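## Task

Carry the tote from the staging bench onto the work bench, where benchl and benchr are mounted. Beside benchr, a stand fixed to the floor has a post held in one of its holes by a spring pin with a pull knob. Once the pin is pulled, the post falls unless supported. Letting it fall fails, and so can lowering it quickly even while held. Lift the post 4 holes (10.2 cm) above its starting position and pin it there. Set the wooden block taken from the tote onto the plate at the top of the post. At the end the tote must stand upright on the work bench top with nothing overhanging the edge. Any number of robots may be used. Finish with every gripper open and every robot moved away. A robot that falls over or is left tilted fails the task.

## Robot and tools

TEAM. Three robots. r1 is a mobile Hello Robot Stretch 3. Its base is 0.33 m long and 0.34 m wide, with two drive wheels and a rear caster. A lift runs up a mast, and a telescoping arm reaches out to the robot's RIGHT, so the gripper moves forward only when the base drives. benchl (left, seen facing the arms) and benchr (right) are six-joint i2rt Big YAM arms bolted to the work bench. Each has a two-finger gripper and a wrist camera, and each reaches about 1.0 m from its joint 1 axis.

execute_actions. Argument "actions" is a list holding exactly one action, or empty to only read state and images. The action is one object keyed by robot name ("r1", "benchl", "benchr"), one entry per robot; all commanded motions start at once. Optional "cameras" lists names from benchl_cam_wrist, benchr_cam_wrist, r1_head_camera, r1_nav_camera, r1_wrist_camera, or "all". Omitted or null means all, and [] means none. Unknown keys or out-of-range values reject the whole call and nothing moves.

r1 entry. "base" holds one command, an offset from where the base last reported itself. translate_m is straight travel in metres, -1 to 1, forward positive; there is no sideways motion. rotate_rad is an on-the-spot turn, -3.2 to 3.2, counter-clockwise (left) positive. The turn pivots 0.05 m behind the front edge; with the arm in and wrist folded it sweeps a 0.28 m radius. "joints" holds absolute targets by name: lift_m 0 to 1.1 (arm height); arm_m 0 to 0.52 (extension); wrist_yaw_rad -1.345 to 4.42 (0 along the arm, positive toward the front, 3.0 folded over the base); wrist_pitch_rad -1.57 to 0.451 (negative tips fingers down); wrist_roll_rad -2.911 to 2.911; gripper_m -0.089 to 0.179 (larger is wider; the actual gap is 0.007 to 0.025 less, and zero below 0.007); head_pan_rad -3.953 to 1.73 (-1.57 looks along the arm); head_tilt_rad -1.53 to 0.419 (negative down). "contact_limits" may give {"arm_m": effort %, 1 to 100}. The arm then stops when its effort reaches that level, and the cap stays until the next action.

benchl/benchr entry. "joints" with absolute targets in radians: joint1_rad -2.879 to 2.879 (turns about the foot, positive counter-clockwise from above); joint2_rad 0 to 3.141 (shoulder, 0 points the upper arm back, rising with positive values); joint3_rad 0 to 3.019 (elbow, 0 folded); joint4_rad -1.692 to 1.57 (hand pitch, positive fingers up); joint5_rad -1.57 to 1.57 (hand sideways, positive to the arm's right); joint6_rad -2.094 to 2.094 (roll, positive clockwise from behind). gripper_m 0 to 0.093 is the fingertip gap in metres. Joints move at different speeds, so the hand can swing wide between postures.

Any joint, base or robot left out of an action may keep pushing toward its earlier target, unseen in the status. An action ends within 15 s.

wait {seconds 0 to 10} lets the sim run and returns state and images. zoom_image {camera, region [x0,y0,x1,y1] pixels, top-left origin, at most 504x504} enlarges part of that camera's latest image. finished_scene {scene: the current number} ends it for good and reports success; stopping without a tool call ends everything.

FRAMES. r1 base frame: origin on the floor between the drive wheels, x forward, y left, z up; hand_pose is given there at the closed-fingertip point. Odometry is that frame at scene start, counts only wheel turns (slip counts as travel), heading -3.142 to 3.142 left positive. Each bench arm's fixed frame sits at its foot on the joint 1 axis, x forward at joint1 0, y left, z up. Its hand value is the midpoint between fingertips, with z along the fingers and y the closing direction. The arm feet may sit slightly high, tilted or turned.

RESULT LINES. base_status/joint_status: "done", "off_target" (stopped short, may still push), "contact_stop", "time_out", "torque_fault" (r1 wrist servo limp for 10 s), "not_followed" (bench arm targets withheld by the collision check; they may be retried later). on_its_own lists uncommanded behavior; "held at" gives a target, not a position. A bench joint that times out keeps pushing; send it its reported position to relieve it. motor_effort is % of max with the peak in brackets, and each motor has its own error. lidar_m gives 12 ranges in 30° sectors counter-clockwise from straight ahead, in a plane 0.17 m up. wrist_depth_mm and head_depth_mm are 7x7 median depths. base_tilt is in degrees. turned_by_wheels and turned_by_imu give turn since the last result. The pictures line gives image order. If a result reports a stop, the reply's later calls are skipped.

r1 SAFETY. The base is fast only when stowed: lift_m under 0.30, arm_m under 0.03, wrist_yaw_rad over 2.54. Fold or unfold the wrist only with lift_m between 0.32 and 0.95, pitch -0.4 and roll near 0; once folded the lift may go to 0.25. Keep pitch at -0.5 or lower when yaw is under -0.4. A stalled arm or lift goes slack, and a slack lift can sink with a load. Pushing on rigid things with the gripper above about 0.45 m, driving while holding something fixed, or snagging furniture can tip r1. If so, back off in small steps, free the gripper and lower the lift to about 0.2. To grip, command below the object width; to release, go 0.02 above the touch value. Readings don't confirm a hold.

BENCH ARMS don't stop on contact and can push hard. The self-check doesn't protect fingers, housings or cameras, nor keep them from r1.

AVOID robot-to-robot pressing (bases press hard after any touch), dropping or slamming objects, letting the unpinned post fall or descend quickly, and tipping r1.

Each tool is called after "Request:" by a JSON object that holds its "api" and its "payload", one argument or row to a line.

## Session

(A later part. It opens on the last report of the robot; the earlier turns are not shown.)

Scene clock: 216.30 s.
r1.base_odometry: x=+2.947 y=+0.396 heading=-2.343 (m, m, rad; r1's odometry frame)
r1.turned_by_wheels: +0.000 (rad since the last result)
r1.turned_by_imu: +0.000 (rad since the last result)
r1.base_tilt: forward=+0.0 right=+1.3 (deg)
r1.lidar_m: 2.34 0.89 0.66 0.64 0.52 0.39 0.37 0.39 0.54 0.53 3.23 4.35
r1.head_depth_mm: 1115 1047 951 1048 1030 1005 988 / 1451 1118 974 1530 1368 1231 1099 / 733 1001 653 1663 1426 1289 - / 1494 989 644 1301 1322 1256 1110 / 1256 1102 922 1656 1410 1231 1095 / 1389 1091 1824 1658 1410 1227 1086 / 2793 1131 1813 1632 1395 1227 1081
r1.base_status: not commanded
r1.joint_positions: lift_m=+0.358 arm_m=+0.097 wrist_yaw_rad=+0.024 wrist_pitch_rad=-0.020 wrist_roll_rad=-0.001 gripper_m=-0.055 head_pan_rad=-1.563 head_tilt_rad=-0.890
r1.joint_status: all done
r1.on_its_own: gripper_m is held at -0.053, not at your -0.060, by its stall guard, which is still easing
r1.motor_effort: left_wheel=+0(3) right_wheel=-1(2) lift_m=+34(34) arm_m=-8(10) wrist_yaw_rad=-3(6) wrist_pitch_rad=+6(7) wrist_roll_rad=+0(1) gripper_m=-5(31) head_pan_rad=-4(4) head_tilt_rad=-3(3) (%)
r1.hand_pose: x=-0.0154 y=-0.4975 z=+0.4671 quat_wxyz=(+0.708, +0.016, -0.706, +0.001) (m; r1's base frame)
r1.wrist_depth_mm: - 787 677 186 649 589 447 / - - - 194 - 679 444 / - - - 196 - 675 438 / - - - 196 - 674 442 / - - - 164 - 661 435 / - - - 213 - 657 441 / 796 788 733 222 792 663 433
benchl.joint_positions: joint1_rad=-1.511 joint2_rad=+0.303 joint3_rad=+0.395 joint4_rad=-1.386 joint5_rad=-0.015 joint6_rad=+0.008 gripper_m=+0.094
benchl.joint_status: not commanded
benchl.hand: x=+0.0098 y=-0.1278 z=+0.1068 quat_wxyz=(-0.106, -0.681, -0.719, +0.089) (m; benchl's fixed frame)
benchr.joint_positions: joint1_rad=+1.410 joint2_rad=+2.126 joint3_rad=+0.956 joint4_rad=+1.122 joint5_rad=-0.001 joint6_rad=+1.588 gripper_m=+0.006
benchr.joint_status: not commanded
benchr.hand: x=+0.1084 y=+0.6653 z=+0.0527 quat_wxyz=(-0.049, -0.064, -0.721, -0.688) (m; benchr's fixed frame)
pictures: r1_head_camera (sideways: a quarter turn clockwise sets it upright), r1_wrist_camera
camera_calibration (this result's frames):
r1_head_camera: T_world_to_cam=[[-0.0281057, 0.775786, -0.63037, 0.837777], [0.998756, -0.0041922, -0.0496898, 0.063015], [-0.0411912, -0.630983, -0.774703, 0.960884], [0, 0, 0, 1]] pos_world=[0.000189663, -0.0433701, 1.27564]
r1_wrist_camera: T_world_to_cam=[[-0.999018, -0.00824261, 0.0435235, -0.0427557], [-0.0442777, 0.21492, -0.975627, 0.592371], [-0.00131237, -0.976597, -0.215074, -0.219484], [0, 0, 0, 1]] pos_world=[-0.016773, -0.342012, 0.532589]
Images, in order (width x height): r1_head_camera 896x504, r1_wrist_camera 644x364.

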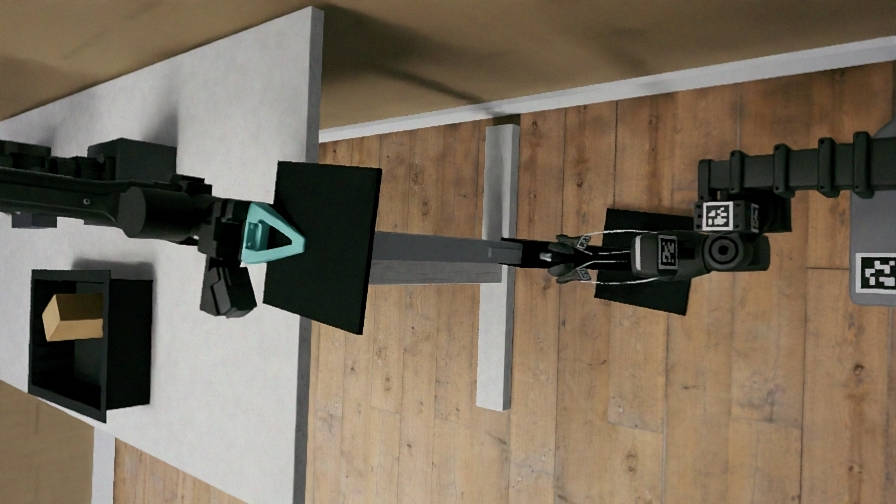

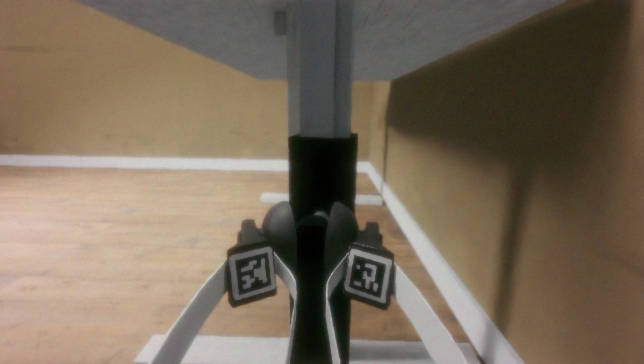

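Pin moved partly. Ease the post down a hair while pulling further.

Request:
{"api": "execute_actions", "payload": {
  "actions": [
    {"r1":{"joints":{"gripper_m":-0.065}},"benchr":{"joints":{"joint2_rad":2.12}}}
  ],
  "cameras": []
}}

Request:
{"api": "execute_actions", "payload": {
  "actions": [
    {"r1":{"joints":{"arm_m":0.088}}}
  ],
  "cameras": ["r1_wrist_camera"]
}}

Request:
{"api": "execute_actions", "payload": {
  "actions": [
    {"benchr":{"joints":{"joint2_rad":2.03,"joint4_rad":1.11}}}
  ],
  "cameras": ["r1_wrist_camera"]
}}

Scene clock: 217.73 s.
r1.base_odometry: x=+2.947 y=+0.396 heading=-2.343 (m, m, rad; r1's odometry frame)
r1.turned_by_wheels: +0.000 (rad since the last result)
r1.turned_by_imu: +0.000 (rad since the last result)
r1.base_tilt: forward=+0.0 right=+1.3 (deg)
r1.lidar_m: 2.33 0.89 0.66 0.64 0.52 0.39 0.37 0.39 0.54 0.53 3.23 4.33
r1.head_depth_mm: 1113 1048 956 1050 1032 1005 985 / 1447 1118 979 1523 1368 1221 1103 / 738 1003 653 1678 1415 1294 - / 1497 992 644 1300 1324 1250 1114 / 1264 1094 927 1647 1420 1232 1096 / 1382 1092 1824 1646 1403 1230 1092 / 2783 1121 1808 1629 1397 1225 1086
r1.base_status: not commanded
r1.joint_positions: lift_m=+0.358 arm_m=+0.097 wrist_yaw_rad=+0.024 wrist_pitch_rad=-0.020 wrist_roll_rad=-0.001 gripper_m=-0.064 head_pan_rad=-1.563 head_tilt_rad=-0.890
r1.joint_status: all done
r1.motor_effort: left_wheel=+0(0) right_wheel=-1(1) lift_m=+34(34) arm_m=-8(8) wrist_yaw_rad=-3(3) wrist_pitch_rad=+6(6) wrist_roll_rad=+0(0) gripper_m=-31(88) head_pan_rad=-4(4) head_tilt_rad=-3(3) (%)
r1.hand_pose: x=-0.0154 y=-0.4975 z=+0.4671 quat_wxyz=(+0.708, +0.016, -0.706, +0.001) (m; r1's base frame)
r1.wrist_depth_mm: - 778 664 186 650 597 446 / - - - 192 - 666 446 / - - - 195 - 674 437 / - - - 198 - 671 446 / - - - 165 - 653 440 / - 993 - 214 - 668 436 / 786 792 731 223 795 664 432
benchl.joint_positions: joint1_rad=-1.511 joint2_rad=+0.303 joint3_rad=+0.395 joint4_rad=-1.386 joint5_rad=-0.015 joint6_rad=+0.008 gripper_m=+0.094
benchl.joint_status: not commanded
benchl.hand: x=+0.0098 y=-0.1278 z=+0.1068 quat_wxyz=(-0.106, -0.681, -0.719, +0.089) (m; benchl's fixed frame)
benchr.joint_positions: joint1_rad=+1.410 joint2_rad=+2.128 joint3_rad=+0.956 joint4_rad=+1.126 joint5_rad=-0.001 joint6_rad=+1.589 gripper_m=+0.006
benchr.joint_status: all done
benchr.hand: x=+0.1084 y=+0.6652 z=+0.0524 quat_wxyz=(-0.049, -0.064, -0.720, -0.689) (m; benchr's fixed frame)
pictures: none
No camera images: the call's "cameras" was empty. Leave "cameras" out to get every camera's image.

Scene clock: 218.50 s.
r1.base_odometry: x=+2.947 y=+0.396 heading=-2.343 (m, m, rad; r1's odometry frame)
r1.turned_by_wheels: +0.000 (rad since the last result)
r1.turned_by_imu: +0.000 (rad since the last result)
r1.base_tilt: forward=+0.0 right=+1.3 (deg)
r1.lidar_m: 2.34 0.89 0.66 0.64 0.52 0.39 0.37 0.39 0.54 0.53 3.23 4.31
r1.head_depth_mm: 1114 1046 951 1049 1027 1008 983 / 1448 1121 976 1520 1375 1228 1108 / 740 999 655 1661 1421 1262 - / 1489 991 645 1300 1347 1246 1115 / 1259 1099 924 1658 1415 1233 1093 / 1387 1091 1827 1648 1411 1225 1093 / 2779 1126 1810 1643 1400 1224 1093
r1.base_status: not commanded
r1.joint_positions: lift_m=+0.358 arm_m=+0.089 wrist_yaw_rad=+0.023 wrist_pitch_rad=-0.019 wrist_roll_rad=-0.001 gripper_m=-0.060 head_pan_rad=-1.563 head_tilt_rad=-0.890
r1.joint_status: all done
r1.motor_effort: left_wheel=-1(1) right_wheel=+1(1) lift_m=+34(34) arm_m=-6(10) wrist_yaw_rad=-3(3) wrist_pitch_rad=+6(6) wrist_roll_rad=+1(1) gripper_m=-28(31) head_pan_rad=-4(4) head_tilt_rad=-3(3) (%)
r1.hand_pose: x=-0.0154 y=-0.4892 z=+0.4674 quat_wxyz=(+0.708, +0.015, -0.706, +0.001) (m; r1's base frame)
r1.wrist_depth_mm: - 777 677 194 638 582 444 / - - - 201 - 679 446 / - - - 205 - 671 445 / - - - 207 - 677 440 / - - - - - 667 440 / - - - 225 980 664 437 / 773 787 724 233 789 675 437
benchl.joint_positions: joint1_rad=-1.511 joint2_rad=+0.303 joint3_rad=+0.395 joint4_rad=-1.386 joint5_rad=-0.015 joint6_rad=+0.008 gripper_m=+0.094
benchl.joint_status: not commanded
benchl.hand: x=+0.0098 y=-0.1278 z=+0.1068 quat_wxyz=(-0.106, -0.681, -0.719, +0.089) (m; benchl's fixed frame)
benchr.joint_positions: joint1_rad=+1.410 joint2_rad=+2.128 joint3_rad=+0.956 joint4_rad=+1.126 joint5_rad=-0.001 joint6_rad=+1.589 gripper_m=+0.006
benchr.joint_status: not commanded
benchr.hand: x=+0.1084 y=+0.6652 z=+0.0524 quat_wxyz=(-0.049, -0.064, -0.720, -0.689) (m; benchr's fixed frame)
pictures: r1_wrist_camera
camera_calibration (this result's frames):
r1_wrist_camera: T_world_to_cam=[[-0.999022, -0.00793262, 0.0435078, -0.0426074], [-0.0441972, 0.213939, -0.975847, 0.590473], [-0.00156699, -0.976815, -0.21408, -0.211947], [0, 0, 0, 1]] pos_world=[-0.0168005, -0.333696, 0.532691]
Images, in order (width x height): r1_wrist_camera 644x364.

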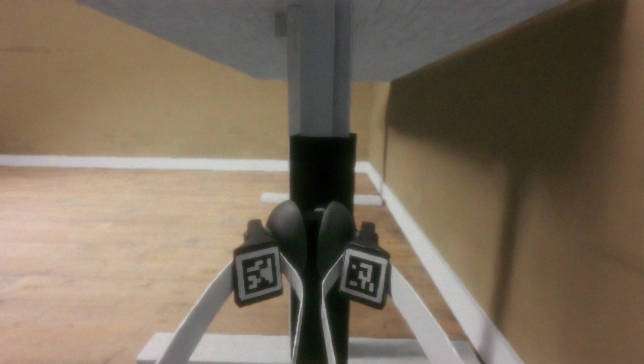

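Scene clock: 219.23 s.
r1.base_odometry: x=+2.947 y=+0.396 heading=-2.343 (m, m, rad; r1's odometry frame)
r1.turned_by_wheels: +0.000 (rad since the last result)
r1.turned_by_imu: +0.000 (rad since the last result)
r1.base_tilt: forward=-0.1 right=+1.3 (deg)
r1.lidar_m: 2.33 0.89 0.66 0.64 0.52 0.39 0.37 0.39 0.54 0.53 3.25 4.34
r1.head_depth_mm: 1119 1046 949 1045 1031 1005 987 / 1450 1117 975 1523 1374 1228 1102 / 732 1033 648 1661 1421 1265 - / 1496 992 644 1305 1354 1240 1111 / 1249 1098 923 1651 1409 1233 1093 / 1391 1089 1827 1646 1406 1228 1085 / 2785 1127 1810 1632 1394 1227 1083
r1.base_status: not commanded
r1.joint_positions: lift_m=+0.358 arm_m=+0.089 wrist_yaw_rad=+0.023 wrist_pitch_rad=-0.019 wrist_roll_rad=-0.001 gripper_m=-0.057 head_pan_rad=-1.563 head_tilt_rad=-0.890
r1.joint_status: not commanded
r1.on_its_own: gripper_m is held at -0.059, not at your -0.065, by its stall guard, which is still easing
r1.motor_effort: left_wheel=-1(1) right_wheel=+1(1) lift_m=+35(34) arm_m=-6(6) wrist_yaw_rad=-3(3) wrist_pitch_rad=+6(6) wrist_roll_rad=+1(0) gripper_m=-26(28) head_pan_rad=-3(4) head_tilt_rad=-3(3) (%)
r1.hand_pose: x=-0.0154 y=-0.4892 z=+0.4674 quat_wxyz=(+0.708, +0.015, -0.706, +0.001) (m; r1's base frame)
r1.wrist_depth_mm: - 755 673 194 650 590 444 / - - - 201 - 678 447 / - - - 205 - 670 446 / - - - 206 - 687 437 / - - - - - 675 441 / - - - 226 - 659 439 / 776 773 733 235 805 672 437
benchl.joint_positions: joint1_rad=-1.511 joint2_rad=+0.303 joint3_rad=+0.395 joint4_rad=-1.386 joint5_rad=-0.015 joint6_rad=+0.008 gripper_m=+0.094
benchl.joint_status: not commanded
benchl.hand: x=+0.0098 y=-0.1278 z=+0.1068 quat_wxyz=(-0.106, -0.681, -0.719, +0.089) (m; benchl's fixed frame)
benchr.joint_positions: joint1_rad=+1.410 joint2_rad=+2.116 joint3_rad=+0.956 joint4_rad=+1.107 joint5_rad=-0.001 joint6_rad=+1.588 gripper_m=+0.006
benchr.joint_status: all done
benchr.hand: x=+0.1085 y=+0.6659 z=+0.0560 quat_wxyz=(-0.049, -0.064, -0.722, -0.687) (m; benchr's fixed frame)
pictures: r1_wrist_camera
camera_calibration (this result's frames):
r1_wrist_camera: T_world_to_cam=[[-0.999022, -0.00793208, 0.0435076, -0.0426071], [-0.0441969, 0.213936, -0.975847, 0.590472], [-0.00156734, -0.976815, -0.214078, -0.211948], [0, 0, 0, 1]] pos_world=[-0.0168006, -0.333696, 0.532691]
Images, in order (width x height): r1_wrist_camera 644x364.

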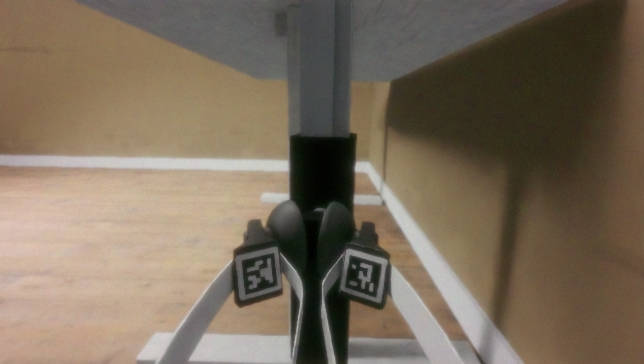

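Request:
{"api": "execute_actions", "payload": {
  "actions": [
    {"benchr":{"joints":{"joint2_rad":1.95,"joint3_rad":0.96,"joint4_rad":1.08}}}
  ],
  "cameras": ["r1_head_camera"]
}}

Request:
{"api": "zoom_image", "payload": {
  "camera": "r1_head_camera",
  "region": [480,200,640,310]
}}

Scene clock: 220.50 s.
r1.base_odometry: x=+2.947 y=+0.396 heading=-2.343 (m, m, rad; r1's odometry frame)
r1.turned_by_wheels: +0.000 (rad since the last result)
r1.turned_by_imu: +0.000 (rad since the last result)
r1.base_tilt: forward=-0.1 right=+1.3 (deg)
r1.lidar_m: 2.34 0.89 0.66 0.64 0.52 0.39 0.37 0.39 0.54 0.53 3.24 4.34
r1.head_depth_mm: 1116 1048 949 1047 1030 1004 984 / 1448 1121 975 1522 1373 1222 1099 / 719 1002 630 1677 1430 1263 - / 1502 686 626 1303 1369 1243 1114 / 1263 1100 928 1656 1415 1231 1090 / 1392 1089 1818 1648 1404 1225 1094 / 2789 1125 1812 1631 1399 1229 1084
r1.base_status: not commanded
r1.joint_positions: lift_m=+0.358 arm_m=+0.088 wrist_yaw_rad=+0.022 wrist_pitch_rad=-0.018 wrist_roll_rad=-0.001 gripper_m=-0.051 head_pan_rad=-1.563 head_tilt_rad=-0.890
r1.joint_status: not commanded
r1.on_its_own: gripper_m is held at -0.052, not at your -0.065, by its stall guard, which is still easing
r1.motor_effort: left_wheel=-2(2) right_wheel=+3(4) lift_m=+35(34) arm_m=-4(6) wrist_yaw_rad=-2(3) wrist_pitch_rad=+6(6) wrist_roll_rad=+1(1) gripper_m=-23(26) head_pan_rad=-4(4) head_tilt_rad=-3(3) (%)
r1.hand_pose: x=-0.0159 y=-0.4890 z=+0.4675 quat_wxyz=(+0.708, +0.014, -0.706, +0.001) (m; r1's base frame)
r1.wrist_depth_mm: - 778 687 194 636 590 439 / - - - 203 - 676 442 / - - - 205 - 668 443 / - - - 207 - 654 438 / - - - - - 671 435 / - - 1000 224 - 662 434 / 784 813 725 234 779 657 436
benchl.joint_positions: joint1_rad=-1.511 joint2_rad=+0.303 joint3_rad=+0.395 joint4_rad=-1.386 joint5_rad=-0.015 joint6_rad=+0.008 gripper_m=+0.094
benchl.joint_status: not commanded
benchl.hand: x=+0.0098 y=-0.1278 z=+0.1068 quat_wxyz=(-0.106, -0.681, -0.719, +0.089) (m; benchl's fixed frame)
benchr.joint_positions: joint1_rad=+1.410 joint2_rad=+2.054 joint3_rad=+0.944 joint4_rad=+1.055 joint5_rad=-0.001 joint6_rad=+1.587 gripper_m=+0.006
benchr.joint_status: all done
benchr.hand: x=+0.1083 y=+0.6646 z=+0.0782 quat_wxyz=(-0.050, -0.064, -0.723, -0.686) (m; benchr's fixed frame)
pictures: r1_head_camera (sideways: a quarter turn clockwise sets it upright)
camera_calibration (this result's frames):
r1_head_camera: T_world_to_cam=[[-0.0280945, 0.775786, -0.63037, 0.837777], [0.998756, -0.0042066, -0.0496898, 0.063015], [-0.0412003, -0.630982, -0.774703, 0.960884], [0, 0, 0, 1]] pos_world=[0.000189037, -0.04337, 1.27564]
Images, in order (width x height): r1_head_camera 896x504.

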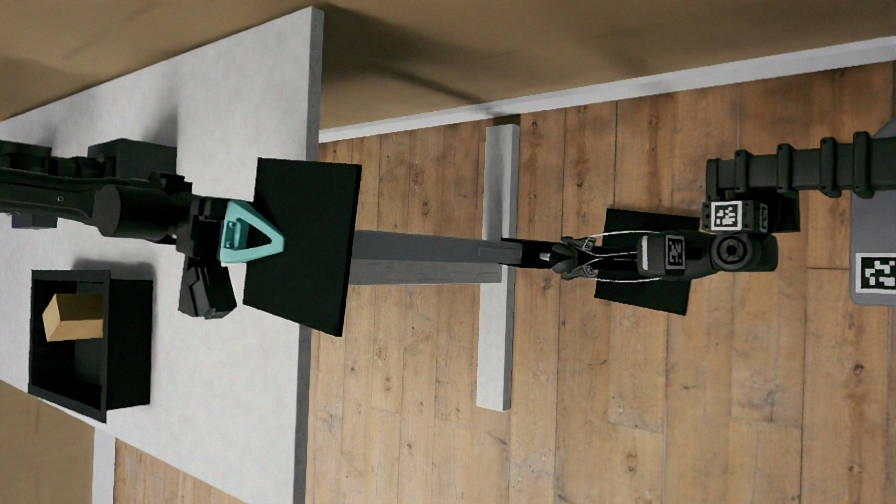

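Region (480, 200, 640, 310) of r1_head_camera's 896x504 image, scaled by 3.150, with more detail than that image has; it fills the top 346 rows of this view, and the rest is white.

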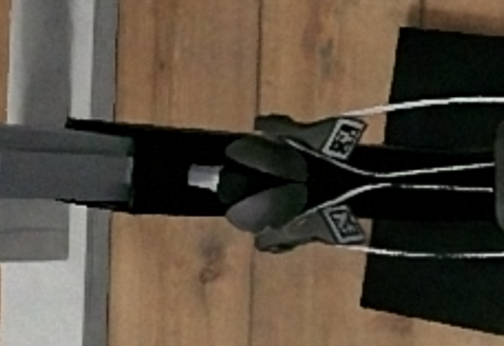

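Request:
{"api": "execute_actions", "payload": {
  "actions": [
    {"r1":{"joints":{"gripper_m":0.06}},"benchr":{"joints":{"joint2_rad":2.045,"joint4_rad":1.09}}}
  ],
  "cameras": []
}}

Request:
{"api": "execute_actions", "payload": {
  "actions": [
    {"r1":{"joints":{"arm_m":0.112}}}
  ],
  "cameras": []
}}

Request:
{"api": "execute_actions", "payload": {
  "actions": [
    {"r1":{"joints":{"gripper_m":-0.06}}}
  ],
  "cameras": []
}}

Request:
{"api": "execute_actions", "payload": {
  "actions": [
    {"r1":{"joints":{"arm_m":0.097}}}
  ],
  "cameras": []
}}

Request:
{"api": "execute_actions", "payload": {
  "actions": [
    {"r1":{"joints":{"arm_m":0.091,"gripper_m":-0.075}}}
  ],
  "cameras": ["r1_wrist_camera"]
}}

Request:
{"api": "execute_actions", "payload": {
  "actions": [
    {"benchr":{"joints":{"joint2_rad":1.86,"joint3_rad":0.96,"joint4_rad":1.0}}}
  ],
  "cameras": ["r1_wrist_camera"]
}}

Scene clock: 223.80 s.
r1.base_odometry: x=+2.947 y=+0.396 heading=-2.343 (m, m, rad; r1's odometry frame)
r1.turned_by_wheels: +0.000 (rad since the last result)
r1.turned_by_imu: +0.000 (rad since the last result)
r1.base_tilt: forward=-0.1 right=+1.4 (deg)
r1.lidar_m: 2.33 0.89 0.66 0.64 0.52 0.39 0.37 0.39 0.54 0.53 3.23 4.33
r1.head_depth_mm: 1116 1050 949 1049 1027 1005 983 / 1452 1125 979 1526 1370 1226 1105 / 717 1003 630 1667 1420 1263 - / 1494 690 627 1300 1325 1255 1116 / 1258 1098 925 1647 1410 1234 1087 / 1390 1091 1823 1657 1410 1227 1096 / 2804 1126 1816 1638 1400 1229 1080
r1.base_status: not commanded
r1.joint_positions: lift_m=+0.358 arm_m=+0.088 wrist_yaw_rad=+0.022 wrist_pitch_rad=-0.018 wrist_roll_rad=-0.001 gripper_m=+0.060 head_pan_rad=-1.563 head_tilt_rad=-0.890
r1.joint_status: all done
r1.motor_effort: left_wheel=-2(2) right_wheel=+3(3) lift_m=+34(34) arm_m=-3(4) wrist_yaw_rad=-2(2) wrist_pitch_rad=+6(6) wrist_roll_rad=+1(0) gripper_m=+0(79) head_pan_rad=-4(3) head_tilt_rad=-3(3) (%)
r1.hand_pose: x=-0.0159 y=-0.4890 z=+0.4675 quat_wxyz=(+0.708, +0.014, -0.706, +0.001) (m; r1's base frame)
r1.wrist_depth_mm: - 789 663 195 653 587 445 / - - - 203 - 676 442 / - - - 206 - 662 444 / - - - 207 - 670 438 / - - - 212 - 678 437 / 979 983 967 224 936 663 439 / 776 770 739 236 789 617 432
benchl.joint_positions: joint1_rad=-1.511 joint2_rad=+0.303 joint3_rad=+0.395 joint4_rad=-1.386 joint5_rad=-0.015 joint6_rad=+0.008 gripper_m=+0.094
benchl.joint_status: not commanded
benchl.hand: x=+0.0098 y=-0.1278 z=+0.1068 quat_wxyz=(-0.106, -0.681, -0.719, +0.089) (m; benchl's fixed frame)
benchr.joint_positions: joint1_rad=+1.410 joint2_rad=+2.060 joint3_rad=+0.944 joint4_rad=+1.065 joint5_rad=-0.001 joint6_rad=+1.587 gripper_m=+0.006
benchr.joint_status: all done
benchr.hand: x=+0.1083 y=+0.6644 z=+0.0770 quat_wxyz=(-0.050, -0.064, -0.722, -0.687) (m; benchr's fixed frame)
pictures: none
No camera images: the call's "cameras" was empty. Leave "cameras" out to get every camera's image.

Scene clock: 224.90 s.
r1.base_odometry: x=+2.947 y=+0.396 heading=-2.343 (m, m, rad; r1's odometry frame)
r1.turned_by_wheels: +0.000 (rad since the last result)
r1.turned_by_imu: +0.000 (rad since the last result)
r1.base_tilt: forward=-0.1 right=+1.3 (deg)
r1.lidar_m: 2.34 0.89 0.66 0.64 0.52 0.39 0.37 0.39 0.54 0.53 3.24 4.33
r1.head_depth_mm: 1118 1045 948 1045 1028 1010 984 / 1457 1115 978 1526 1373 1230 1104 / 719 1006 629 1665 1419 1296 - / 1492 688 625 1301 1326 1215 1117 / 1254 1096 923 1653 1413 1234 1096 / 1386 1086 1833 1649 1405 1227 1089 / 2775 1130 1808 1635 1396 1219 1087
r1.base_status: not commanded
r1.joint_positions: lift_m=+0.358 arm_m=+0.112 wrist_yaw_rad=+0.022 wrist_pitch_rad=-0.018 wrist_roll_rad=-0.001 gripper_m=+0.060 head_pan_rad=-1.563 head_tilt_rad=-0.890
r1.joint_status: all done
r1.motor_effort: left_wheel=-2(2) right_wheel=+3(3) lift_m=+34(34) arm_m=+3(3) wrist_yaw_rad=-1(1) wrist_pitch_rad=+6(6) wrist_roll_rad=+1(1) gripper_m=+1(2) head_pan_rad=-4(4) head_tilt_rad=-3(3) (%)
r1.hand_pose: x=-0.0159 y=-0.5123 z=+0.4675 quat_wxyz=(+0.708, +0.014, -0.706, +0.001) (m; r1's base frame)
r1.wrist_depth_mm: - 770 665 172 658 581 444 / - - - 178 - 681 444 / - - - 182 - 672 440 / - - - 182 - 681 438 / - - - 186 - 667 442 / - - 948 196 903 663 436 / 780 769 767 204 795 613 429
benchl.joint_positions: joint1_rad=-1.511 joint2_rad=+0.303 joint3_rad=+0.395 joint4_rad=-1.386 joint5_rad=-0.015 joint6_rad=+0.008 gripper_m=+0.094
benchl.joint_status: not commanded
benchl.hand: x=+0.0098 y=-0.1278 z=+0.1068 quat_wxyz=(-0.106, -0.681, -0.719, +0.089) (m; benchl's fixed frame)
benchr.joint_positions: joint1_rad=+1.410 joint2_rad=+2.060 joint3_rad=+0.944 joint4_rad=+1.065 joint5_rad=-0.001 joint6_rad=+1.587 gripper_m=+0.006
benchr.joint_status: not commanded
benchr.hand: x=+0.1083 y=+0.6644 z=+0.0770 quat_wxyz=(-0.050, -0.064, -0.722, -0.687) (m; benchr's fixed frame)
pictures: none
No camera images: the call's "cameras" was empty. Leave "cameras" out to get every camera's image.

Scene clock: 226.57 s.
r1.base_odometry: x=+2.947 y=+0.396 heading=-2.343 (m, m, rad; r1's odometry frame)
r1.turned_by_wheels: +0.000 (rad since the last result)
r1.turned_by_imu: +0.000 (rad since the last result)
r1.base_tilt: forward=-0.1 right=+1.3 (deg)
r1.lidar_m: 2.34 0.89 0.66 0.64 0.52 0.39 0.38 0.39 0.54 0.53 3.24 4.33
r1.head_depth_mm: 1119 1053 949 1051 1028 1004 984 / 1465 1124 975 1519 1369 1219 1103 / 720 1006 630 1665 1419 1289 - / 1494 690 626 1299 1355 1225 1116 / 1341 1100 929 1655 1410 1228 1093 / 1397 1090 1811 1642 1410 1224 1090 / 2747 1124 1818 1629 1402 1225 1084
r1.base_status: not commanded
r1.joint_positions: lift_m=+0.358 arm_m=+0.111 wrist_yaw_rad=+0.011 wrist_pitch_rad=-0.019 wrist_roll_rad=-0.001 gripper_m=-0.059 head_pan_rad=-1.563 head_tilt_rad=-0.890
r1.joint_status: all done
r1.motor_effort: left_wheel=-3(3) right_wheel=+2(4) lift_m=+35(35) arm_m=+5(5) wrist_yaw_rad=+7(7) wrist_pitch_rad=+6(6) wrist_roll_rad=+0(1) gripper_m=-33(99) head_pan_rad=-4(4) head_tilt_rad=-3(3) (%)
r1.hand_pose: x=-0.0187 y=-0.5121 z=+0.4673 quat_wxyz=(+0.708, +0.011, -0.706, -0.003) (m; r1's base frame)
r1.wrist_depth_mm: - 761 675 172 639 581 443 / - - - 179 - 660 436 / - - - 182 - 665 436 / - - - 182 - 655 432 / - - - 153 - 656 435 / 993 - 968 199 982 658 431 / 789 777 775 206 803 641 431
benchl.joint_positions: joint1_rad=-1.511 joint2_rad=+0.303 joint3_rad=+0.395 joint4_rad=-1.386 joint5_rad=-0.015 joint6_rad=+0.008 gripper_m=+0.094
benchl.joint_status: not commanded
benchl.hand: x=+0.0098 y=-0.1278 z=+0.1068 quat_wxyz=(-0.106, -0.681, -0.719, +0.089) (m; benchl's fixed frame)
benchr.joint_positions: joint1_rad=+1.410 joint2_rad=+2.060 joint3_rad=+0.944 joint4_rad=+1.065 joint5_rad=-0.001 joint6_rad=+1.587 gripper_m=+0.006
benchr.joint_status: not commanded
benchr.hand: x=+0.1083 y=+0.6644 z=+0.0770 quat_wxyz=(-0.050, -0.064, -0.722, -0.687) (m; benchr's fixed frame)
pictures: none
No camera images: the call's "cameras" was empty. Leave "cameras" out to get every camera's image.

Scene clock: 227.50 s.
r1.base_odometry: x=+2.947 y=+0.396 heading=-2.343 (m, m, rad; r1's odometry frame)
r1.turned_by_wheels: +0.000 (rad since the last result)
r1.turned_by_imu: +0.000 (rad since the last result)
r1.base_tilt: forward=-0.1 right=+1.4 (deg)
r1.lidar_m: 2.33 0.89 0.66 0.64 0.52 0.39 0.37 0.39 0.54 0.53 3.22 4.35
r1.head_depth_mm: 1114 1041 949 1047 1029 1007 986 / 1451 1121 974 1520 1369 1219 1104 / 721 999 629 1667 1418 1281 - / 1493 689 626 1294 1352 1248 1118 / 1258 1096 927 1654 1412 1233 1102 / 1377 1086 1835 1653 1414 1236 1086 / 2806 1124 1822 1632 1400 1223 1085
r1.base_status: not commanded
r1.joint_positions: lift_m=+0.358 arm_m=+0.098 wrist_yaw_rad=+0.024 wrist_pitch_rad=-0.015 wrist_roll_rad=-0.001 gripper_m=-0.055 head_pan_rad=-1.563 head_tilt_rad=-0.890
r1.joint_status: all done
r1.motor_effort: left_wheel=+0(3) right_wheel=-1(2) lift_m=+34(34) arm_m=-10(11) wrist_yaw_rad=-3(7) wrist_pitch_rad=+5(6) wrist_roll_rad=+1(0) gripper_m=-28(33) head_pan_rad=-3(4) head_tilt_rad=-3(3) (%)
r1.hand_pose: x=-0.0154 y=-0.4988 z=+0.4682 quat_wxyz=(+0.708, +0.014, -0.706, +0.003) (m; r1's base frame)
r1.wrist_depth_mm: - 764 646 185 630 590 451 / - - - 191 - 697 446 / - - - 195 - 686 443 / - - - 197 - 682 444 / - - - 165 - 667 437 / - - 997 211 - 650 434 / 775 786 796 221 807 655 435
benchl.joint_positions: joint1_rad=-1.511 joint2_rad=+0.303 joint3_rad=+0.395 joint4_rad=-1.386 joint5_rad=-0.015 joint6_rad=+0.008 gripper_m=+0.094
benchl.joint_status: not commanded
benchl.hand: x=+0.0098 y=-0.1278 z=+0.1068 quat_wxyz=(-0.106, -0.681, -0.719, +0.089) (m; benchl's fixed frame)
benchr.joint_positions: joint1_rad=+1.410 joint2_rad=+2.060 joint3_rad=+0.944 joint4_rad=+1.066 joint5_rad=-0.001 joint6_rad=+1.587 gripper_m=+0.006
benchr.joint_status: not commanded
benchr.hand: x=+0.1083 y=+0.6644 z=+0.0770 quat_wxyz=(-0.050, -0.064, -0.722, -0.687) (m; benchr's fixed frame)
pictures: none
No camera images: the call's "cameras" was empty. Leave "cameras" out to get every camera's image.

Scene clock: 228.20 s.
r1.base_odometry: x=+2.947 y=+0.396 heading=-2.343 (m, m, rad; r1's odometry frame)
r1.turned_by_wheels: +0.000 (rad since the last result)
r1.turned_by_imu: +0.000 (rad since the last result)
r1.base_tilt: forward=-0.1 right=+1.4 (deg)
r1.lidar_m: 2.34 0.89 0.66 0.64 0.52 0.39 0.37 0.39 0.54 0.53 3.21 4.31
r1.head_depth_mm: 1111 1047 949 1045 1023 1003 985 / 1452 1116 975 1531 1372 1223 1104 / 719 1002 629 1663 1424 1292 - / 1485 687 626 1302 1343 1251 1120 / 1264 1100 927 1650 1410 1234 1096 / 1385 1089 1827 1656 1404 1228 1088 / 2768 1126 1814 1638 1399 1217 1085
r1.base_status: not commanded
r1.joint_positions: lift_m=+0.358 arm_m=+0.092 wrist_yaw_rad=+0.024 wrist_pitch_rad=-0.014 wrist_roll_rad=-0.001 gripper_m=-0.073 head_pan_rad=-1.563 head_tilt_rad=-0.890
r1.joint_status: all done
r1.motor_effort: left_wheel=+0(0) right_wheel=+0(1) lift_m=+34(34) arm_m=-7(10) wrist_yaw_rad=-4(4) wrist_pitch_rad=+5(5) wrist_roll_rad=+0(1) gripper_m=-32(100) head_pan_rad=-4(4) head_tilt_rad=-3(3) (%)
r1.hand_pose: x=-0.0154 y=-0.4925 z=+0.4685 quat_wxyz=(+0.708, +0.014, -0.706, +0.003) (m; r1's base frame)
r1.wrist_depth_mm: - 785 648 190 640 592 447 / - - - 197 - 668 446 / - - - 203 - 665 442 / - - - 202 - 676 437 / - - - 171 - 674 441 / - - - 219 - 669 434 / 777 807 730 230 776 656 432
benchl.joint_positions: joint1_rad=-1.511 joint2_rad=+0.303 joint3_rad=+0.395 joint4_rad=-1.386 joint5_rad=-0.015 joint6_rad=+0.008 gripper_m=+0.094
benchl.joint_status: not commanded
benchl.hand: x=+0.0098 y=-0.1278 z=+0.1068 quat_wxyz=(-0.106, -0.681, -0.719, +0.089) (m; benchl's fixed frame)
benchr.joint_positions: joint1_rad=+1.410 joint2_rad=+2.060 joint3_rad=+0.944 joint4_rad=+1.066 joint5_rad=-0.001 joint6_rad=+1.587 gripper_m=+0.006
benchr.joint_status: not commanded
benchr.hand: x=+0.1083 y=+0.6644 z=+0.0770 quat_wxyz=(-0.050, -0.064, -0.722, -0.687) (m; benchr's fixed frame)
pictures: r1_wrist_camera
camera_calibration (this result's frames):
r1_wrist_camera: T_world_to_cam=[[-0.999025, -0.00796605, 0.0434327, -0.0426036], [-0.0441371, 0.209793, -0.976749, 0.590621], [-0.00133104, -0.977713, -0.20994, -0.217243], [0, 0, 0, 1]] pos_world=[-0.0167829, -0.336649, 0.533131]
Images, in order (width x height): r1_wrist_camera 644x364.

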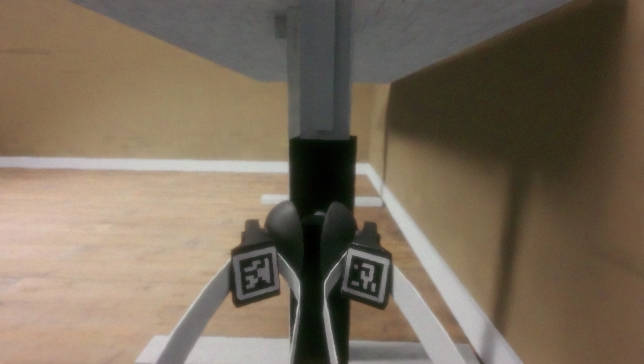

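Scene clock: 229.03 s.
r1.base_odometry: x=+2.947 y=+0.396 heading=-2.343 (m, m, rad; r1's odometry frame)
r1.turned_by_wheels: +0.000 (rad since the last result)
r1.turned_by_imu: +0.000 (rad since the last result)
r1.base_tilt: forward=-0.1 right=+1.3 (deg)
r1.lidar_m: 2.34 0.89 0.66 0.64 0.52 0.39 0.37 0.39 0.54 0.53 3.22 4.34
r1.head_depth_mm: 1114 1048 949 1047 1030 1008 986 / 1450 1118 973 1526 1366 1229 1097 / 706 1034 608 1670 1425 1287 - / 1496 647 605 1305 1354 1248 1115 / 1259 1096 960 1648 1414 1233 1098 / 1388 1093 1830 1647 1405 1225 1090 / 2771 1127 1803 1631 1407 1222 1083
r1.base_status: not commanded
r1.joint_positions: lift_m=+0.358 arm_m=+0.091 wrist_yaw_rad=+0.022 wrist_pitch_rad=-0.014 wrist_roll_rad=-0.001 gripper_m=-0.070 head_pan_rad=-1.563 head_tilt_rad=-0.890
r1.joint_status: not commanded
r1.motor_effort: left_wheel=-2(2) right_wheel=+2(2) lift_m=+34(34) arm_m=-4(7) wrist_yaw_rad=-2(3) wrist_pitch_rad=+4(5) wrist_roll_rad=+1(0) gripper_m=-31(33) head_pan_rad=-4(4) head_tilt_rad=-3(3) (%)
r1.hand_pose: x=-0.0158 y=-0.4922 z=+0.4686 quat_wxyz=(+0.708, +0.013, -0.706, +0.003) (m; r1's base frame)
r1.wrist_depth_mm: - 750 654 191 630 582 446 / - - - 199 - 681 444 / - - - 203 - 681 440 / - - - 203 - 682 437 / - - - - - 659 440 / - - - 220 999 679 435 / 776 787 739 229 803 645 433
benchl.joint_positions: joint1_rad=-1.511 joint2_rad=+0.303 joint3_rad=+0.395 joint4_rad=-1.386 joint5_rad=-0.015 joint6_rad=+0.008 gripper_m=+0.094
benchl.joint_status: not commanded
benchl.hand: x=+0.0098 y=-0.1278 z=+0.1068 quat_wxyz=(-0.106, -0.681, -0.719, +0.089) (m; benchl's fixed frame)
benchr.joint_positions: joint1_rad=+1.409 joint2_rad=+1.985 joint3_rad=+0.940 joint4_rad=+0.981 joint5_rad=-0.001 joint6_rad=+1.585 gripper_m=+0.007
benchr.joint_status: all done
benchr.hand: x=+0.1088 y=+0.6647 z=+0.1038 quat_wxyz=(-0.050, -0.064, -0.726, -0.682) (m; benchr's fixed frame)
pictures: r1_wrist_camera
camera_calibration (this result's frames):
r1_wrist_camera: T_world_to_cam=[[-0.999037, -0.006306, 0.0434261, -0.0422062], [-0.0437832, 0.209456, -0.976837, 0.590541], [-0.00293594, -0.977798, -0.209531, -0.217258], [0, 0, 0, 1]] pos_world=[-0.0169476, -0.336393, 0.533173]
Images, in order (width x height): r1_wrist_camera 644x364.

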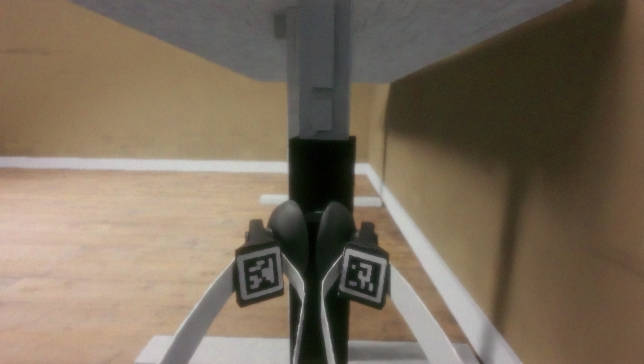

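One hole per cycle. Two more.

Request:
{"api": "execute_actions", "payload": {
  "actions": [
    {"r1":{"joints":{"gripper_m":0.05,"arm_m":0.112}},"benchr":{"joints":{"joint2_rad":1.976,"joint4_rad":1.02}}}
  ],
  "cameras": []
}}

Request:
{"api": "execute_actions", "payload": {
  "actions": [
    {"r1":{"joints":{"gripper_m":-0.06}}}
  ],
  "cameras": []
}}

Request:
{"api": "execute_actions", "payload": {
  "actions": [
    {"r1":{"joints":{"arm_m":0.097}}}
  ],
  "cameras": []
}}

Request:
{"api": "execute_actions", "payload": {
  "actions": [
    {"r1":{"joints":{"arm_m":0.091,"gripper_m":-0.075}}}
  ],
  "cameras": []
}}

Request:
{"api": "execute_actions", "payload": {
  "actions": [
    {"benchr":{"joints":{"joint2_rad":1.83,"joint4_rad":0.97}}}
  ],
  "cameras": []
}}

Scene clock: 231.83 s.
r1.base_odometry: x=+2.947 y=+0.396 heading=-2.343 (m, m, rad; r1's odometry frame)
r1.turned_by_wheels: +0.000 (rad since the last result)
r1.turned_by_imu: +0.000 (rad since the last result)
r1.base_tilt: forward=+0.0 right=+1.3 (deg)
r1.lidar_m: 2.32 0.89 0.66 0.63 0.52 0.39 0.37 0.39 0.54 0.53 3.23 4.32
r1.head_depth_mm: 1117 1046 950 1051 1028 1007 988 / 1452 1119 980 1522 1378 1227 1100 / 708 1033 609 1664 1435 1285 - / 1499 647 604 1297 1344 1202 1116 / 1259 1097 952 1657 1420 1233 1095 / 1380 1087 1818 1640 1407 1229 1091 / 2802 1129 1827 1634 1398 1222 1088
r1.base_status: not commanded
r1.joint_positions: lift_m=+0.358 arm_m=+0.111 wrist_yaw_rad=+0.037 wrist_pitch_rad=-0.021 wrist_roll_rad=-0.001 gripper_m=+0.050 head_pan_rad=-1.563 head_tilt_rad=-0.890
r1.joint_status: all done
r1.on_its_own: wrist_yaw_rad is at rest, and its effort (-14) is outside its rest range (-12 to +12)
r1.motor_effort: left_wheel=+1(4) right_wheel=-5(6) lift_m=+33(34) arm_m=+6(19) wrist_yaw_rad=-14(14) wrist_pitch_rad=+7(7) wrist_roll_rad=+0(0) gripper_m=+6(82) head_pan_rad=-4(4) head_tilt_rad=-3(3) (%)
r1.hand_pose: x=-0.0119 y=-0.5118 z=+0.4668 quat_wxyz=(+0.708, +0.021, -0.706, +0.005) (m; r1's base frame)
r1.wrist_depth_mm: - - 695 171 646 613 460 / - - - 179 - 707 453 / - - - 181 - 693 456 / - - - 183 - 702 451 / - - - 188 - 695 457 / 995 - 906 199 978 705 451 / 775 769 778 208 788 660 439
benchl.joint_positions: joint1_rad=-1.511 joint2_rad=+0.303 joint3_rad=+0.395 joint4_rad=-1.386 joint5_rad=-0.015 joint6_rad=+0.008 gripper_m=+0.094
benchl.joint_status: not commanded
benchl.hand: x=+0.0098 y=-0.1278 z=+0.1068 quat_wxyz=(-0.106, -0.681, -0.719, +0.089) (m; benchl's fixed frame)
benchr.joint_positions: joint1_rad=+1.409 joint2_rad=+1.993 joint3_rad=+0.940 joint4_rad=+1.000 joint5_rad=-0.001 joint6_rad=+1.586 gripper_m=+0.007
benchr.joint_status: all done
benchr.hand: x=+0.1088 y=+0.6647 z=+0.1026 quat_wxyz=(-0.050, -0.064, -0.723, -0.686) (m; benchr's fixed frame)
pictures: none
No camera images: the call's "cameras" was empty. Leave "cameras" out to get every camera's image.

Scene clock: 233.43 s.
r1.base_odometry: x=+2.947 y=+0.396 heading=-2.343 (m, m, rad; r1's odometry frame)
r1.turned_by_wheels: +0.000 (rad since the last result)
r1.turned_by_imu: +0.000 (rad since the last result)
r1.base_tilt: forward=+0.0 right=+1.3 (deg)
r1.lidar_m: 2.34 0.89 0.66 0.64 0.52 0.39 0.37 0.39 0.54 0.53 3.23 4.32
r1.head_depth_mm: 1113 1045 952 1046 1026 1006 987 / 1458 1119 978 1510 1378 1227 1100 / 708 1032 609 1676 1430 1284 - / 1485 646 603 1299 1350 1221 1115 / 1260 1096 955 1649 1407 1228 1095 / 1387 1088 1841 1643 1416 1230 1094 / 2779 1130 1820 1637 1396 1224 1088
r1.base_status: not commanded
r1.joint_positions: lift_m=+0.358 arm_m=+0.111 wrist_yaw_rad=+0.019 wrist_pitch_rad=-0.021 wrist_roll_rad=-0.001 gripper_m=-0.059 head_pan_rad=-1.563 head_tilt_rad=-0.890
r1.joint_status: all done
r1.motor_effort: left_wheel=-1(1) right_wheel=+1(5) lift_m=+33(33) arm_m=+6(6) wrist_yaw_rad=+0(14) wrist_pitch_rad=+7(7) wrist_roll_rad=+1(1) gripper_m=-31(99) head_pan_rad=-4(4) head_tilt_rad=-3(3) (%)
r1.hand_pose: x=-0.0166 y=-0.5120 z=+0.4667 quat_wxyz=(+0.708, +0.015, -0.706, -0.001) (m; r1's base frame)
r1.wrist_depth_mm: - 814 684 172 666 593 444 / - - - 178 - 678 439 / - - - 182 - 663 441 / - - - 182 - 664 444 / - - - 153 - 660 433 / 993 988 984 198 - 651 433 / 773 794 779 206 790 648 431
benchl.joint_positions: joint1_rad=-1.511 joint2_rad=+0.303 joint3_rad=+0.395 joint4_rad=-1.386 joint5_rad=-0.015 joint6_rad=+0.008 gripper_m=+0.094
benchl.joint_status: not commanded
benchl.hand: x=+0.0098 y=-0.1278 z=+0.1068 quat_wxyz=(-0.106, -0.681, -0.719, +0.089) (m; benchl's fixed frame)
benchr.joint_positions: joint1_rad=+1.409 joint2_rad=+1.993 joint3_rad=+0.940 joint4_rad=+1.000 joint5_rad=-0.001 joint6_rad=+1.586 gripper_m=+0.007
benchr.joint_status: not commanded
benchr.hand: x=+0.1088 y=+0.6647 z=+0.1026 quat_wxyz=(-0.050, -0.064, -0.723, -0.686) (m; benchr's fixed frame)
pictures: none
No camera images: the call's "cameras" was empty. Leave "cameras" out to get every camera's image.

Scene clock: 234.43 s.
r1.base_odometry: x=+2.947 y=+0.396 heading=-2.343 (m, m, rad; r1's odometry frame)
r1.turned_by_wheels: +0.000 (rad since the last result)
r1.turned_by_imu: +0.000 (rad since the last result)
r1.base_tilt: forward=+0.0 right=+1.4 (deg)
r1.lidar_m: 2.33 0.89 0.66 0.64 0.52 0.39 0.37 0.39 0.54 0.53 3.23 4.35
r1.head_depth_mm: 1116 1047 949 1050 1025 1009 992 / 1443 1123 976 1523 1367 1227 1103 / 706 1030 608 1667 1424 1285 - / 1497 647 602 1299 1346 1254 1116 / 1260 1101 955 1648 1413 1230 1089 / 1390 1086 1816 1641 1402 1229 1087 / 2772 1127 1816 1636 1400 1224 1088
r1.base_status: not commanded
r1.joint_positions: lift_m=+0.358 arm_m=+0.098 wrist_yaw_rad=+0.024 wrist_pitch_rad=-0.019 wrist_roll_rad=-0.001 gripper_m=-0.054 head_pan_rad=-1.563 head_tilt_rad=-0.890
r1.joint_status: all done
r1.on_its_own: gripper_m is held at -0.054, not at your -0.060, by its stall guard, which is still easing
r1.motor_effort: left_wheel=+1(1) right_wheel=-2(3) lift_m=+33(33) arm_m=-9(12) wrist_yaw_rad=-4(4) wrist_pitch_rad=+6(7) wrist_roll_rad=+1(1) gripper_m=-9(30) head_pan_rad=-4(4) head_tilt_rad=-3(3) (%)
r1.hand_pose: x=-0.0153 y=-0.4985 z=+0.4673 quat_wxyz=(+0.708, +0.015, -0.706, +0.002) (m; r1's base frame)
r1.wrist_depth_mm: - 802 676 186 642 600 441 / - - - 191 - 688 443 / - - - 195 - 681 440 / - - - 196 - 665 440 / - - - 162 - 668 439 / 979 997 955 210 999 677 437 / 772 794 735 222 789 659 434
benchl.joint_positions: joint1_rad=-1.511 joint2_rad=+0.303 joint3_rad=+0.395 joint4_rad=-1.386 joint5_rad=-0.015 joint6_rad=+0.008 gripper_m=+0.094
benchl.joint_status: not commanded
benchl.hand: x=+0.0098 y=-0.1278 z=+0.1068 quat_wxyz=(-0.106, -0.681, -0.719, +0.089) (m; benchl's fixed frame)
benchr.joint_positions: joint1_rad=+1.409 joint2_rad=+1.993 joint3_rad=+0.940 joint4_rad=+1.001 joint5_rad=-0.001 joint6_rad=+1.587 gripper_m=+0.007
benchr.joint_status: not commanded
benchr.hand: x=+0.1088 y=+0.6648 z=+0.1029 quat_wxyz=(-0.050, -0.064, -0.723, -0.687) (m; benchr's fixed frame)
pictures: none
No camera images: the call's "cameras" was empty. Leave "cameras" out to get every camera's image.

Scene clock: 235.20 s.
r1.base_odometry: x=+2.947 y=+0.396 heading=-2.343 (m, m, rad; r1's odometry frame)
r1.turned_by_wheels: +0.000 (rad since the last result)
r1.turned_by_imu: +0.000 (rad since the last result)
r1.base_tilt: forward=+0.0 right=+1.3 (deg)
r1.lidar_m: 2.33 0.89 0.66 0.64 0.52 0.39 0.37 0.39 0.54 0.53 3.23 4.33
r1.head_depth_mm: 1118 1049 949 1048 1030 1010 986 / 1448 1121 976 1523 1370 1225 1105 / 706 1033 607 1668 1427 1282 - / 1491 646 602 1293 1356 1250 1114 / 1256 1098 957 1667 1408 1228 1097 / 1389 1091 1820 1653 1409 1223 1088 / 2754 1129 1806 1641 1410 1226 1087
r1.base_status: not commanded
r1.joint_positions: lift_m=+0.358 arm_m=+0.092 wrist_yaw_rad=+0.024 wrist_pitch_rad=-0.018 wrist_roll_rad=-0.001 gripper_m=-0.073 head_pan_rad=-1.563 head_tilt_rad=-0.890
r1.joint_status: all done
r1.motor_effort: left_wheel=+1(1) right_wheel=-1(2) lift_m=+33(33) arm_m=-7(8) wrist_yaw_rad=-3(4) wrist_pitch_rad=+6(6) wrist_roll_rad=+1(0) gripper_m=-32(99) head_pan_rad=-4(4) head_tilt_rad=-3(3) (%)
r1.hand_pose: x=-0.0153 y=-0.4924 z=+0.4675 quat_wxyz=(+0.708, +0.015, -0.706, +0.002) (m; r1's base frame)
r1.wrist_depth_mm: - 755 666 191 646 595 440 / - - - 198 - 678 436 / - - - 201 - 671 443 / - - - 202 - 673 439 / - - - 169 - 664 440 / 982 996 - 220 - 658 434 / 778 787 741 229 787 657 435
benchl.joint_positions: joint1_rad=-1.511 joint2_rad=+0.303 joint3_rad=+0.395 joint4_rad=-1.386 joint5_rad=-0.015 joint6_rad=+0.008 gripper_m=+0.094
benchl.joint_status: not commanded
benchl.hand: x=+0.0098 y=-0.1278 z=+0.1068 quat_wxyz=(-0.106, -0.681, -0.719, +0.089) (m; benchl's fixed frame)
benchr.joint_positions: joint1_rad=+1.409 joint2_rad=+1.993 joint3_rad=+0.940 joint4_rad=+1.001 joint5_rad=-0.001 joint6_rad=+1.587 gripper_m=+0.007
benchr.joint_status: not commanded
benchr.hand: x=+0.1088 y=+0.6648 z=+0.1029 quat_wxyz=(-0.050, -0.064, -0.723, -0.687) (m; benchr's fixed frame)
pictures: none
No camera images: the call's "cameras" was empty. Leave "cameras" out to get every camera's image.

Scene clock: 236.10 s.
r1.base_odometry: x=+2.947 y=+0.396 heading=-2.343 (m, m, rad; r1's odometry frame)
r1.turned_by_wheels: +0.000 (rad since the last result)
r1.turned_by_imu: +0.000 (rad since the last result)
r1.base_tilt: forward=+0.0 right=+1.4 (deg)
r1.lidar_m: 2.34 0.89 0.66 0.64 0.52 0.39 0.37 0.39 0.54 0.53 3.24 4.34
r1.head_depth_mm: 1114 1045 946 1052 1027 1008 988 / 1450 1116 974 1527 1375 1222 1105 / 691 660 1850 1669 1418 1289 - / 1427 613 641 1300 1349 1249 1117 / 1259 1097 1832 1658 1412 1232 1093 / 1395 1089 1828 1647 1410 1224 1091 / 2741 1128 1823 1638 1407 1220 1088
r1.base_status: not commanded
r1.joint_positions: lift_m=+0.358 arm_m=+0.091 wrist_yaw_rad=+0.022 wrist_pitch_rad=-0.018 wrist_roll_rad=-0.001 gripper_m=-0.070 head_pan_rad=-1.563 head_tilt_rad=-0.890
r1.joint_status: not commanded
r1.motor_effort: left_wheel=-1(1) right_wheel=+2(2) lift_m=+34(33) arm_m=-4(7) wrist_yaw_rad=-2(3) wrist_pitch_rad=+6(6) wrist_roll_rad=+1(1) gripper_m=-32(34) head_pan_rad=-4(4) head_tilt_rad=-3(3) (%)
r1.hand_pose: x=-0.0158 y=-0.4921 z=+0.4677 quat_wxyz=(+0.708, +0.014, -0.706, +0.001) (m; r1's base frame)
r1.wrist_depth_mm: - 788 664 193 640 585 441 / - - - 198 - 677 448 / - - - 204 - 668 444 / - - - 203 - 675 434 / - - - - - 667 438 / - - - 221 983 666 434 / 773 790 726 230 798 657 437
benchl.joint_positions: joint1_rad=-1.511 joint2_rad=+0.303 joint3_rad=+0.395 joint4_rad=-1.386 joint5_rad=-0.015 joint6_rad=+0.008 gripper_m=+0.094
benchl.joint_status: not commanded
benchl.hand: x=+0.0098 y=-0.1278 z=+0.1068 quat_wxyz=(-0.106, -0.681, -0.719, +0.089) (m; benchl's fixed frame)
benchr.joint_positions: joint1_rad=+1.409 joint2_rad=+1.930 joint3_rad=+0.939 joint4_rad=+0.941 joint5_rad=-0.001 joint6_rad=+1.588 gripper_m=+0.006
benchr.joint_status: all done
benchr.hand: x=+0.1090 y=+0.6646 z=+0.1292 quat_wxyz=(-0.050, -0.064, -0.722, -0.687) (m; benchr's fixed frame)
pictures: none
No camera images: the call's "cameras" was empty. Leave "cameras" out to get every camera's image.


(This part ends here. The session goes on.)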